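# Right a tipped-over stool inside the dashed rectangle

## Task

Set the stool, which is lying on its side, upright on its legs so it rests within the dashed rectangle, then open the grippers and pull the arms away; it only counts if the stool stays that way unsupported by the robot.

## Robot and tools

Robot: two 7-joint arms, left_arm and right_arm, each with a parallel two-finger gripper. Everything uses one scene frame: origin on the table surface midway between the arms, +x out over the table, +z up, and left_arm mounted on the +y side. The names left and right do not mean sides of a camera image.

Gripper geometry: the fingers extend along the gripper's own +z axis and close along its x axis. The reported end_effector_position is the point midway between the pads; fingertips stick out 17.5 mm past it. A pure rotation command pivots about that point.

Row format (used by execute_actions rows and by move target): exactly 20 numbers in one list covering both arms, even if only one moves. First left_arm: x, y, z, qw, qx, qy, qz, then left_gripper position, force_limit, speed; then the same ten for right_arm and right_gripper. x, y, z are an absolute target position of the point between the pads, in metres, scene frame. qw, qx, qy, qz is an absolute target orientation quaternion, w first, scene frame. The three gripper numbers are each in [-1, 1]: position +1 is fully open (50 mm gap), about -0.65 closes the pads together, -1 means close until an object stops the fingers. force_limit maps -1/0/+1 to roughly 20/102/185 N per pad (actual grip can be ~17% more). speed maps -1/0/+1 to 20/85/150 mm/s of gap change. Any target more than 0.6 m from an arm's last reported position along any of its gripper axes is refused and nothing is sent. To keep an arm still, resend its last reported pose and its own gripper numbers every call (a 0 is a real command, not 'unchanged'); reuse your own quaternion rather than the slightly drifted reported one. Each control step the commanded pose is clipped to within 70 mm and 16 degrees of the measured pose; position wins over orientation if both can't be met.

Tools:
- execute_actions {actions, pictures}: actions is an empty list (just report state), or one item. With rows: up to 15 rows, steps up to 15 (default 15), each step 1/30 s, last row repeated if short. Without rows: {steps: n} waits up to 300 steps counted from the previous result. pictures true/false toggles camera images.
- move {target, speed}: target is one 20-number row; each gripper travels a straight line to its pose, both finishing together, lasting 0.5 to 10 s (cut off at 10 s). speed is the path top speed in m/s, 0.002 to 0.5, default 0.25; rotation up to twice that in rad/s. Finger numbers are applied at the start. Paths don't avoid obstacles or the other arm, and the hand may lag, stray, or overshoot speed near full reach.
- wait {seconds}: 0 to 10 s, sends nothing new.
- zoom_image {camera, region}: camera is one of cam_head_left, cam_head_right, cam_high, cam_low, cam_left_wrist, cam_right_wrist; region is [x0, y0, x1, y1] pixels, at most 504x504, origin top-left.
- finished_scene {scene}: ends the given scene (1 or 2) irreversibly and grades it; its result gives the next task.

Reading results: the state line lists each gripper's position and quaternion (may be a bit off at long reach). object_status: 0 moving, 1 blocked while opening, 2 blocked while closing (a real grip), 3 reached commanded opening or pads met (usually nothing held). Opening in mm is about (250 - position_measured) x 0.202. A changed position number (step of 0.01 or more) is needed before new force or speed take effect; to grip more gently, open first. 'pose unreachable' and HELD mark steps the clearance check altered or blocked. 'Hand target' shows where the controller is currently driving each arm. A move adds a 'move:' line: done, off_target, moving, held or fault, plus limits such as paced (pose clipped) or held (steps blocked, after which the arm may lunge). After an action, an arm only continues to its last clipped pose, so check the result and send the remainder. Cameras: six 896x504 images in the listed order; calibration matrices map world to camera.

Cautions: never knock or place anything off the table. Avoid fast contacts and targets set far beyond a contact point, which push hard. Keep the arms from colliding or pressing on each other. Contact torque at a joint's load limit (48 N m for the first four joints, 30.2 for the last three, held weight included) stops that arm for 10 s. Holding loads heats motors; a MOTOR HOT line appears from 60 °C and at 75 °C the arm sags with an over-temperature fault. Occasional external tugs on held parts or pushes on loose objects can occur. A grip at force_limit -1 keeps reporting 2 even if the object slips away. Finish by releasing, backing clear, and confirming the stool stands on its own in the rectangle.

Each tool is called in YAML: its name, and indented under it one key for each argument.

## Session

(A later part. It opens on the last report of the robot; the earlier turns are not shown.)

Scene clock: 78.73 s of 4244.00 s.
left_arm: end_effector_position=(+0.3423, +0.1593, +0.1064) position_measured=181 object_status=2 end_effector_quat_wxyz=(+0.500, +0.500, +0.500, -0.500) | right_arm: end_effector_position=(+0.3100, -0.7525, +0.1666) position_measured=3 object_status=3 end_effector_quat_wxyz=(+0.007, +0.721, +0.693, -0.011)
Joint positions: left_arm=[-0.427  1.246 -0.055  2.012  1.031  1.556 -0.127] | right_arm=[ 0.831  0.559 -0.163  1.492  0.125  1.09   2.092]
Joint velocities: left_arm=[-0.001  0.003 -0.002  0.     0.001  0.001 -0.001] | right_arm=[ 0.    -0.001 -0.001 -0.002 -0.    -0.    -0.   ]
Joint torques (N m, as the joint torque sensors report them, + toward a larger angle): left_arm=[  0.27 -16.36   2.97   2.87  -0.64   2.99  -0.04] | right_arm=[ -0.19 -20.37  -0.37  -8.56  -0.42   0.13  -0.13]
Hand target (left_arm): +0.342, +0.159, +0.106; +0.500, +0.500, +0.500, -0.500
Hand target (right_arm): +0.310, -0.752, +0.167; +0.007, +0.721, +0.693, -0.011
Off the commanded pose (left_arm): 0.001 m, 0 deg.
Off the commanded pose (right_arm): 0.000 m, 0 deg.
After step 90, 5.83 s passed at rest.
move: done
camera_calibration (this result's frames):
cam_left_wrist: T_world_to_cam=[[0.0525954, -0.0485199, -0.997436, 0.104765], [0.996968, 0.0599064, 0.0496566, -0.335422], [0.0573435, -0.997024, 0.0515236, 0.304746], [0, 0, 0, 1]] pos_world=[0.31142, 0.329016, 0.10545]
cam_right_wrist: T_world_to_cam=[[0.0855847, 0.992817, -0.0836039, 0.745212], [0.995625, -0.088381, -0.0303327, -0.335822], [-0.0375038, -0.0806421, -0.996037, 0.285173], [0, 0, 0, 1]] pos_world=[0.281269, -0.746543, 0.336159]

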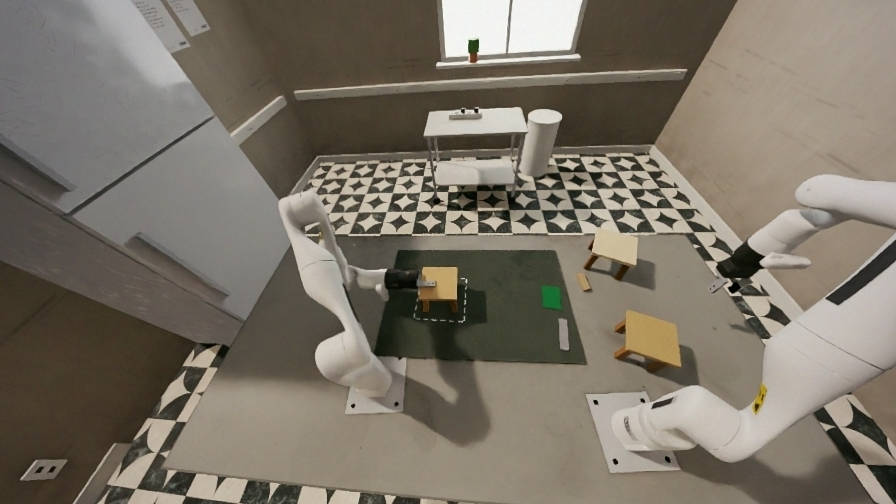

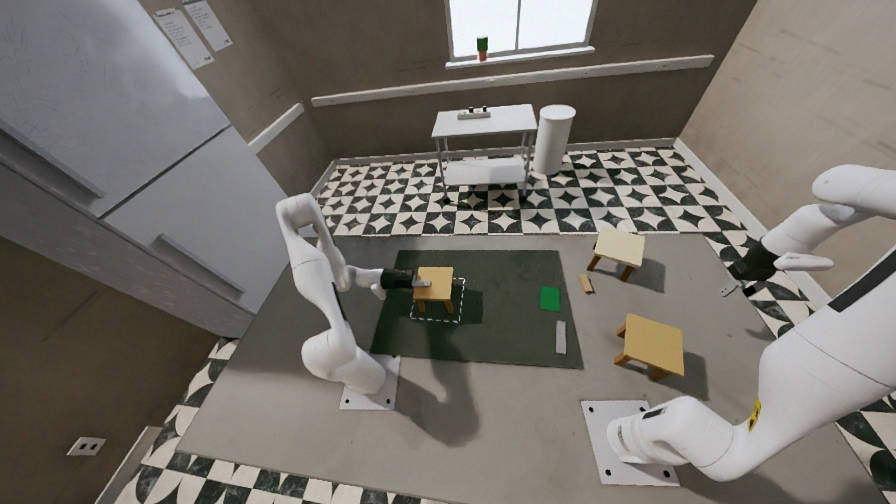

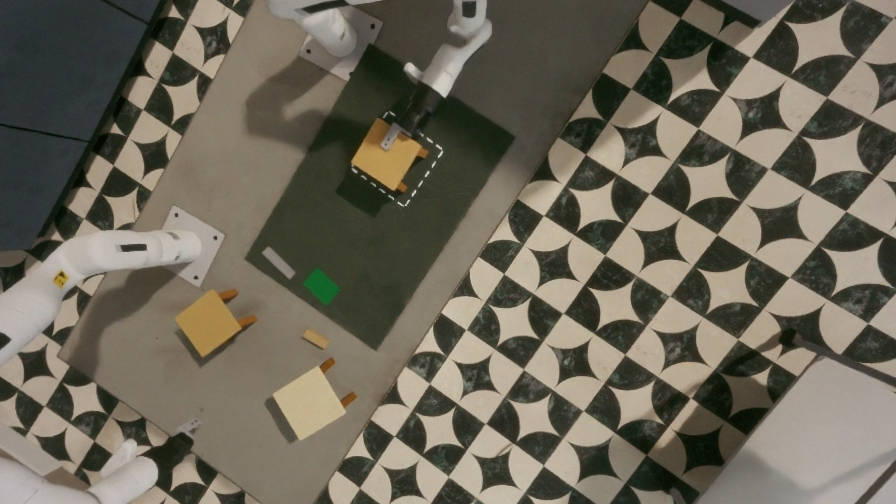

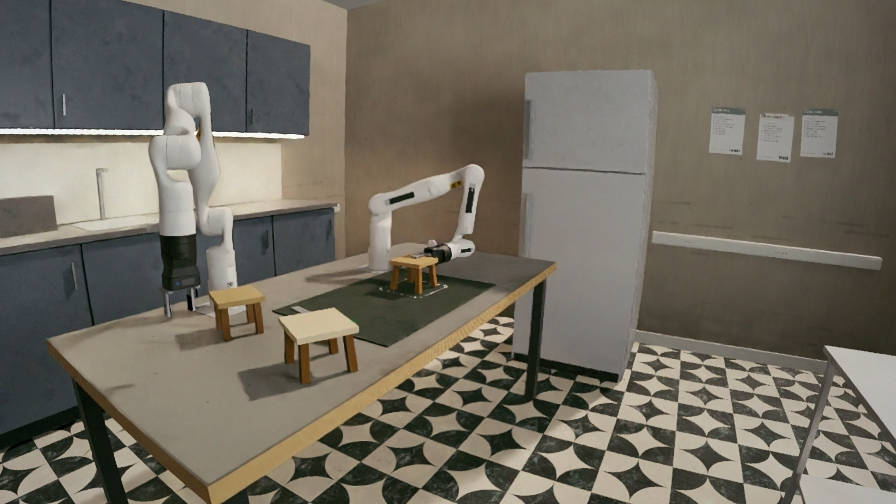

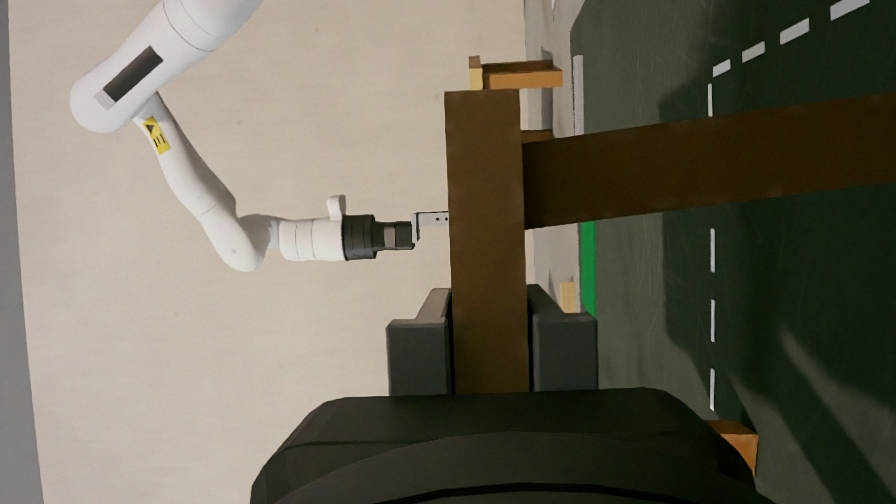

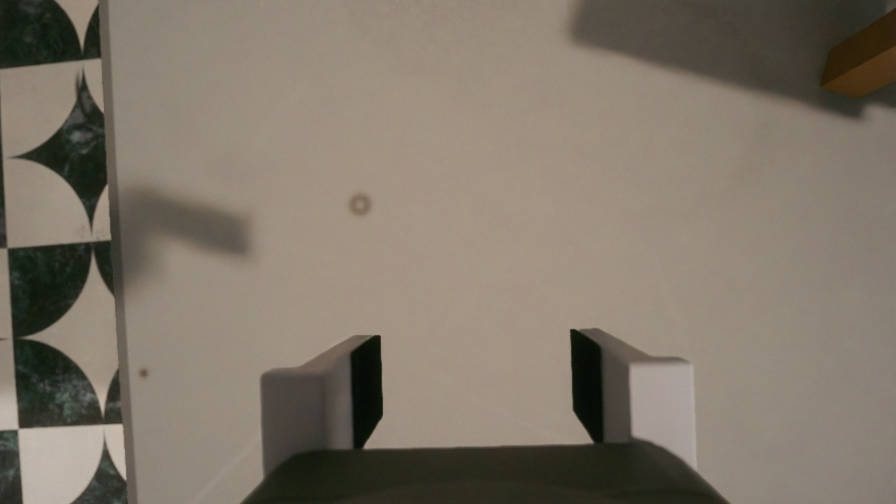

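Touched down.

move:
  target: [0.342,0.159,0.106,0.5,0.5,0.5,-0.5,1,0,-0.5,0.31,-0.7525,0.1666,0.007,0.721,0.693,-0.011,1,0,0]

move:
  target: [0.342,0.33,0.112,0.5,0.5,0.5,-0.5,1,0,-0.5,0.31,-0.7525,0.1666,0.007,0.721,0.693,-0.011,1,0,0]
  speed: 0.15

Scene clock: 87.80 s of 4244.00 s.
left_arm: end_effector_position=(+0.3420, +0.1590, +0.1060) position_measured=3 object_status=3 end_effector_quat_wxyz=(+0.500, +0.500, +0.500, -0.500) | right_arm: end_effector_position=(+0.3100, -0.7525, +0.1666) position_measured=3 object_status=3 end_effector_quat_wxyz=(+0.007, +0.721, +0.693, -0.011)
Joint positions: left_arm=[-0.427  1.247 -0.054  2.012  1.031  1.555 -0.127] | right_arm=[ 0.831  0.559 -0.163  1.492  0.125  1.09   2.092]
Joint velocities: left_arm=[ 0.     0.     0.    -0.001  0.001  0.    -0.   ] | right_arm=[ 0.    -0.001  0.     0.002  0.    -0.     0.   ]
Joint torques (N m, as the joint torque sensors report them, + toward a larger angle): left_arm=[  0.12 -16.8    2.64   2.98  -0.75   3.37  -0.07] | right_arm=[ -0.33 -20.35  -0.33  -8.83  -0.22  -0.03  -0.29]
Hand target (left_arm): +0.342, +0.159, +0.106; +0.500, +0.500, +0.500, -0.500
Hand target (right_arm): +0.310, -0.752, +0.167; +0.007, +0.721, +0.693, -0.011
Off the commanded pose (left_arm): 0.000 m, 0 deg.
Off the commanded pose (right_arm): 0.000 m, 0 deg.
After step 90, 5.13 s passed at rest.
move: done
camera_calibration (this result's frames):
cam_left_wrist: T_world_to_cam=[[0.0520598, -0.048416, -0.99747, 0.104509], [0.997029, 0.0593087, 0.0491581, -0.334993], [0.0567786, -0.997065, 0.0513597, 0.304693], [0, 0, 0, 1]] pos_world=[0.311257, 0.328727, 0.105064]
cam_right_wrist: T_world_to_cam=[[0.0855846, 0.992817, -0.083604, 0.745212], [0.995625, -0.0883809, -0.0303326, -0.335822], [-0.0375037, -0.0806422, -0.996037, 0.285173], [0, 0, 0, 1]] pos_world=[0.281269, -0.746543, 0.336159]

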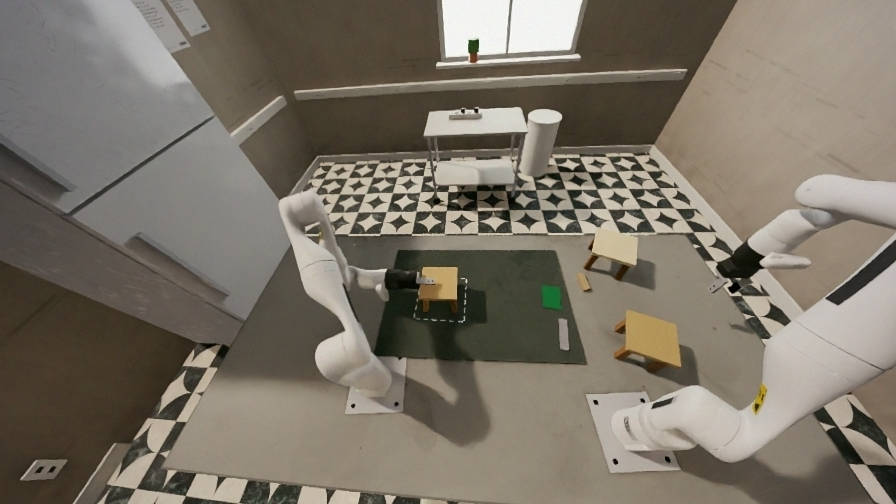

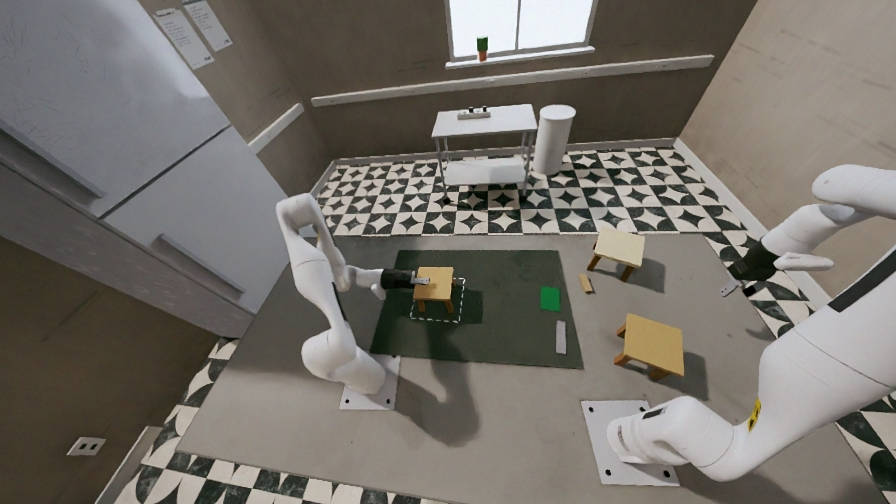

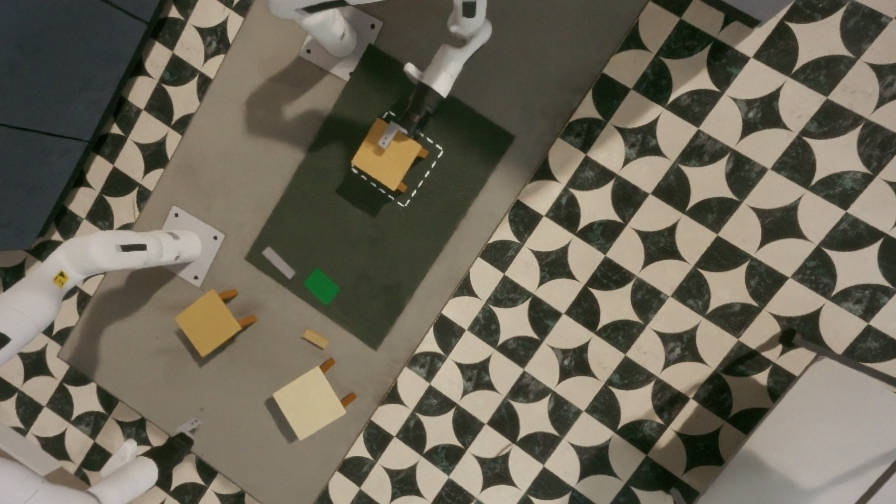

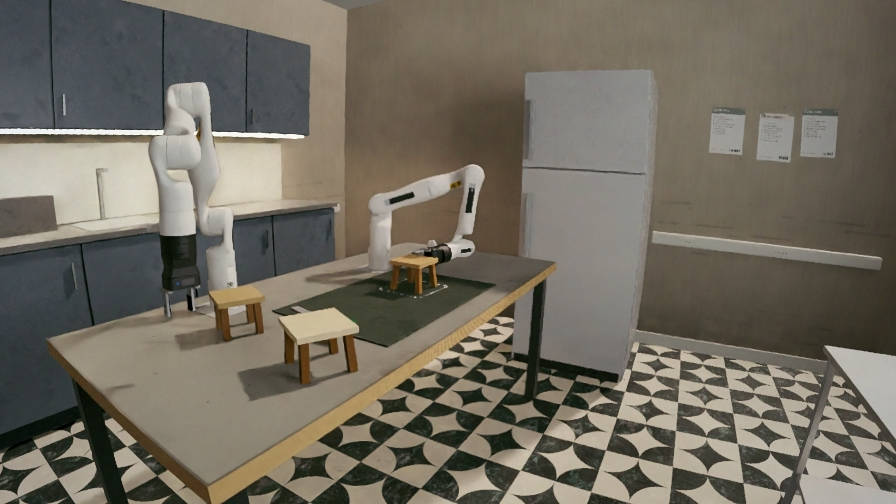

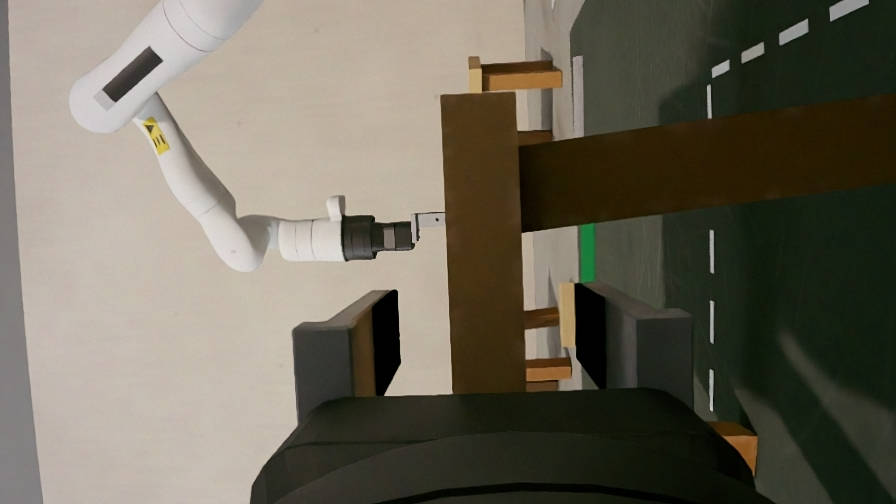

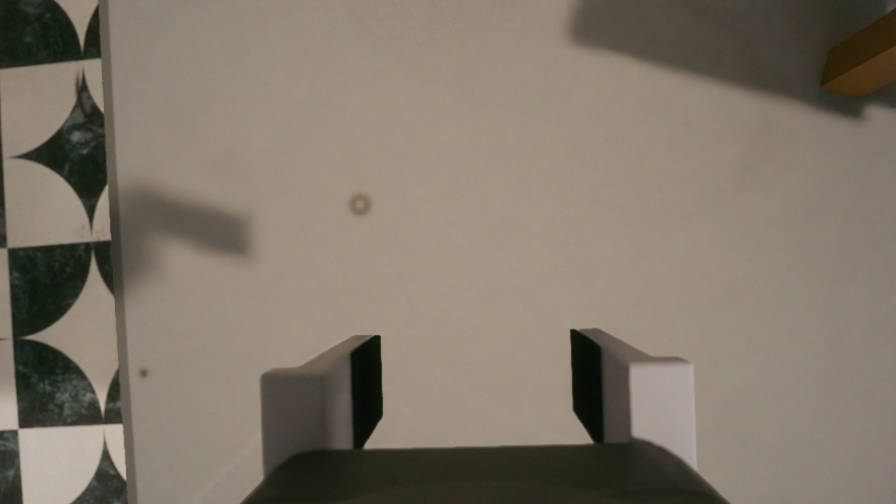

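Scene clock: 89.37 s of 4244.00 s.
left_arm: end_effector_position=(+0.3427, +0.3296, +0.1121) position_measured=3 object_status=3 end_effector_quat_wxyz=(+0.500, +0.500, +0.500, -0.500) | right_arm: end_effector_position=(+0.3100, -0.7525, +0.1666) position_measured=3 object_status=3 end_effector_quat_wxyz=(+0.007, +0.721, +0.693, -0.011)
Joint positions: left_arm=[-0.664  1.253 -0.172  1.669  0.783  1.846  0.039] | right_arm=[ 0.831  0.559 -0.163  1.492  0.125  1.09   2.092]
Joint velocities: left_arm=[-0.002  0.003 -0.001 -0.004 -0.     0.002 -0.   ] | right_arm=[-0.     0.001 -0.001 -0.     0.    -0.     0.   ]
Joint torques (N m, as the joint torque sensors report them, + toward a larger angle): left_arm=[  0.13 -19.55   1.05   0.67   0.1    3.4    0.  ] | right_arm=[ -0.15 -20.35  -0.04  -8.65  -0.26   0.08  -0.12]
Hand target (left_arm): +0.343, +0.330, +0.112; +0.500, +0.500, +0.500, -0.500
Hand target (right_arm): +0.310, -0.752, +0.167; +0.007, +0.721, +0.693, -0.011
Off the commanded pose (left_arm): 0.001 m, 0 deg.
Off the commanded pose (right_arm): 0.000 m, 0 deg.
move: done
camera_calibration (this result's frames):
cam_left_wrist: T_world_to_cam=[[0.0521446, -0.0492647, -0.997424, 0.119041], [0.996998, 0.0598133, 0.0491681, -0.346303], [0.057237, -0.996993, 0.0522357, 0.474143], [0, 0, 0, 1]] pos_world=[0.311917, 0.499296, 0.110994]
cam_right_wrist: T_world_to_cam=[[0.0855845, 0.992817, -0.0836037, 0.745212], [0.995625, -0.0883808, -0.0303325, -0.335822], [-0.0375036, -0.080642, -0.996037, 0.285173], [0, 0, 0, 1]] pos_world=[0.281269, -0.746543, 0.336159]

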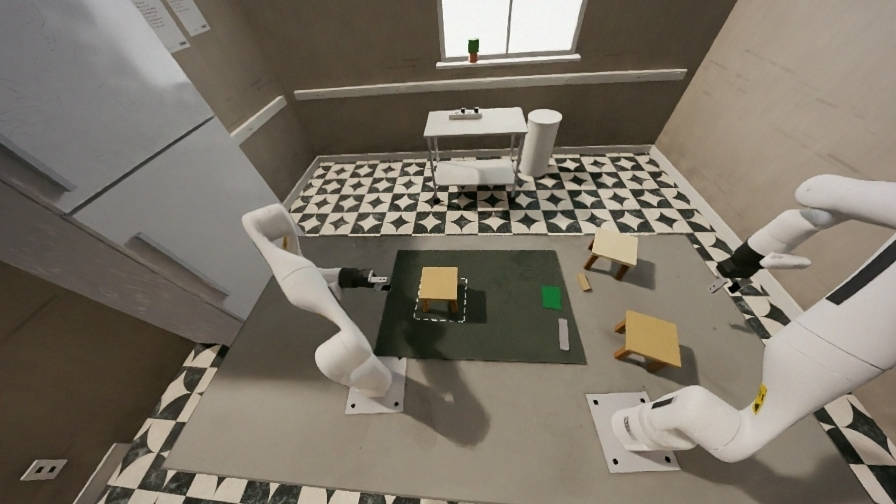

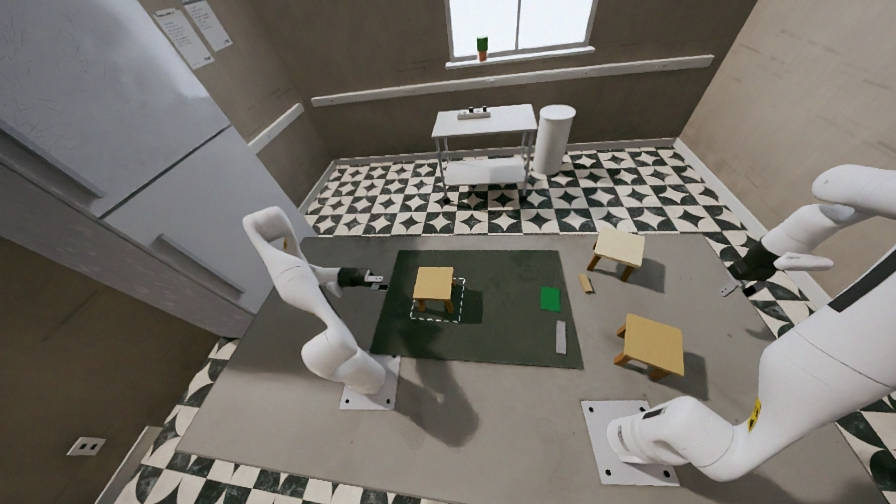

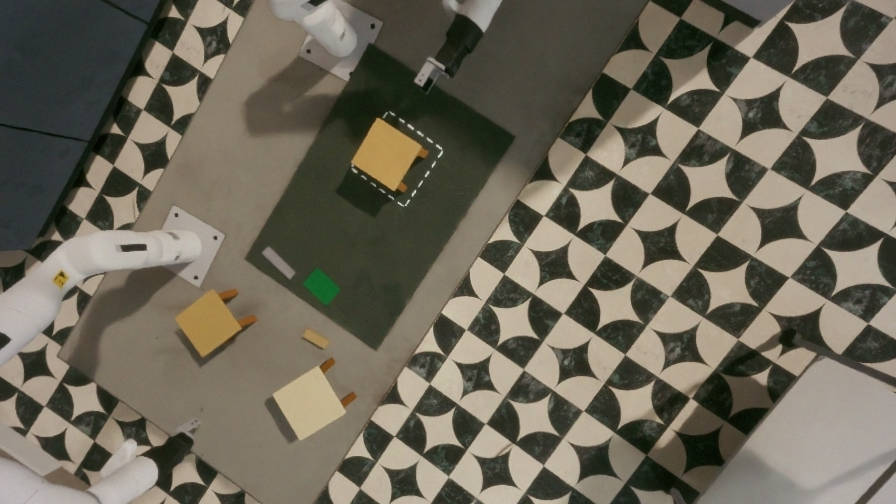

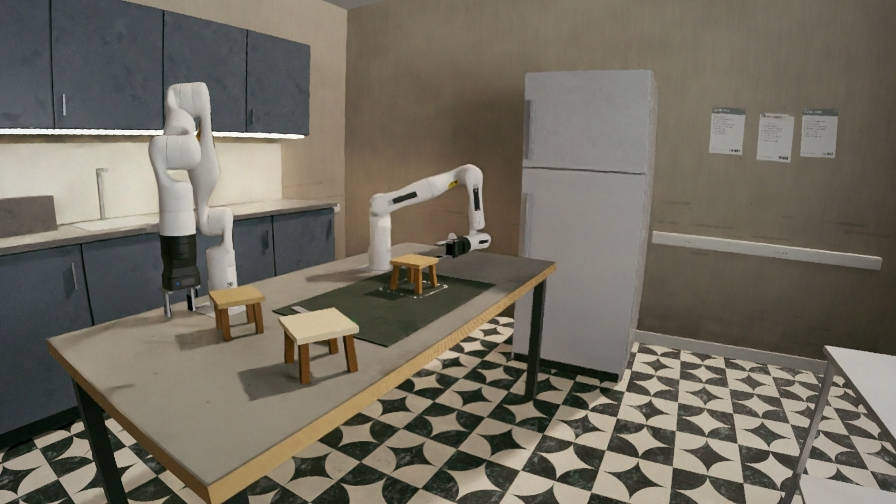

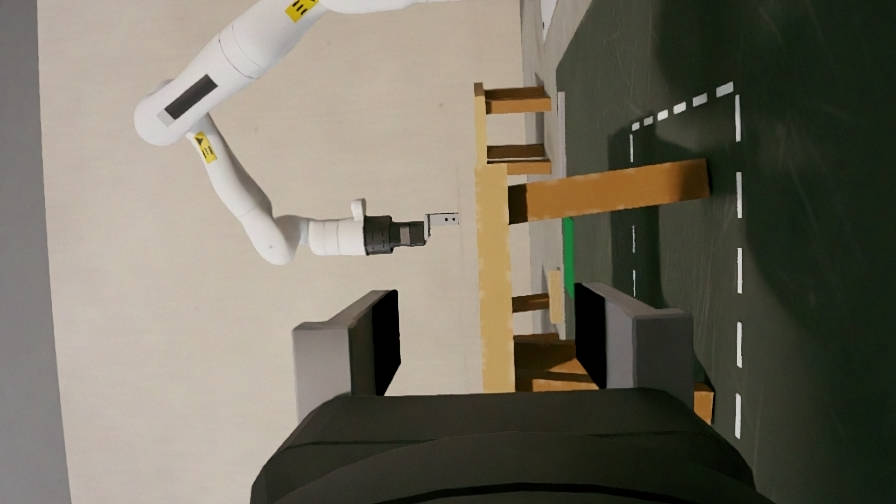

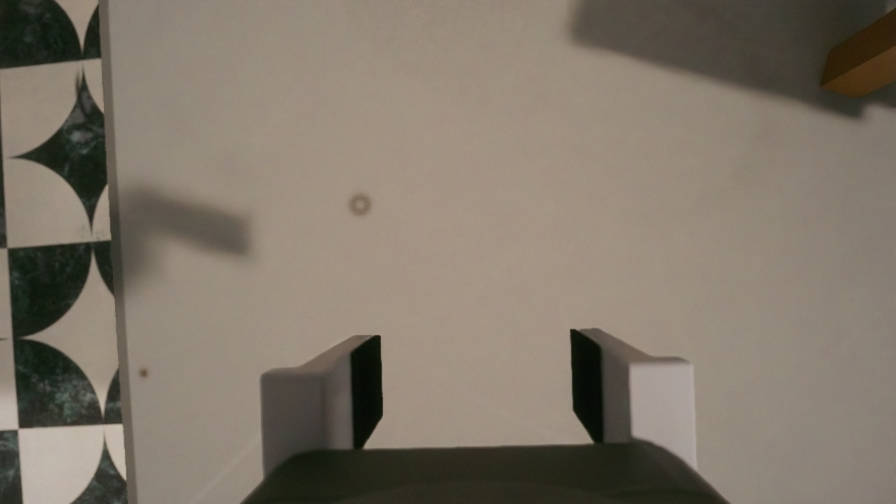

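finished_scene:
  scene: 2

The scene is finished: the task was done.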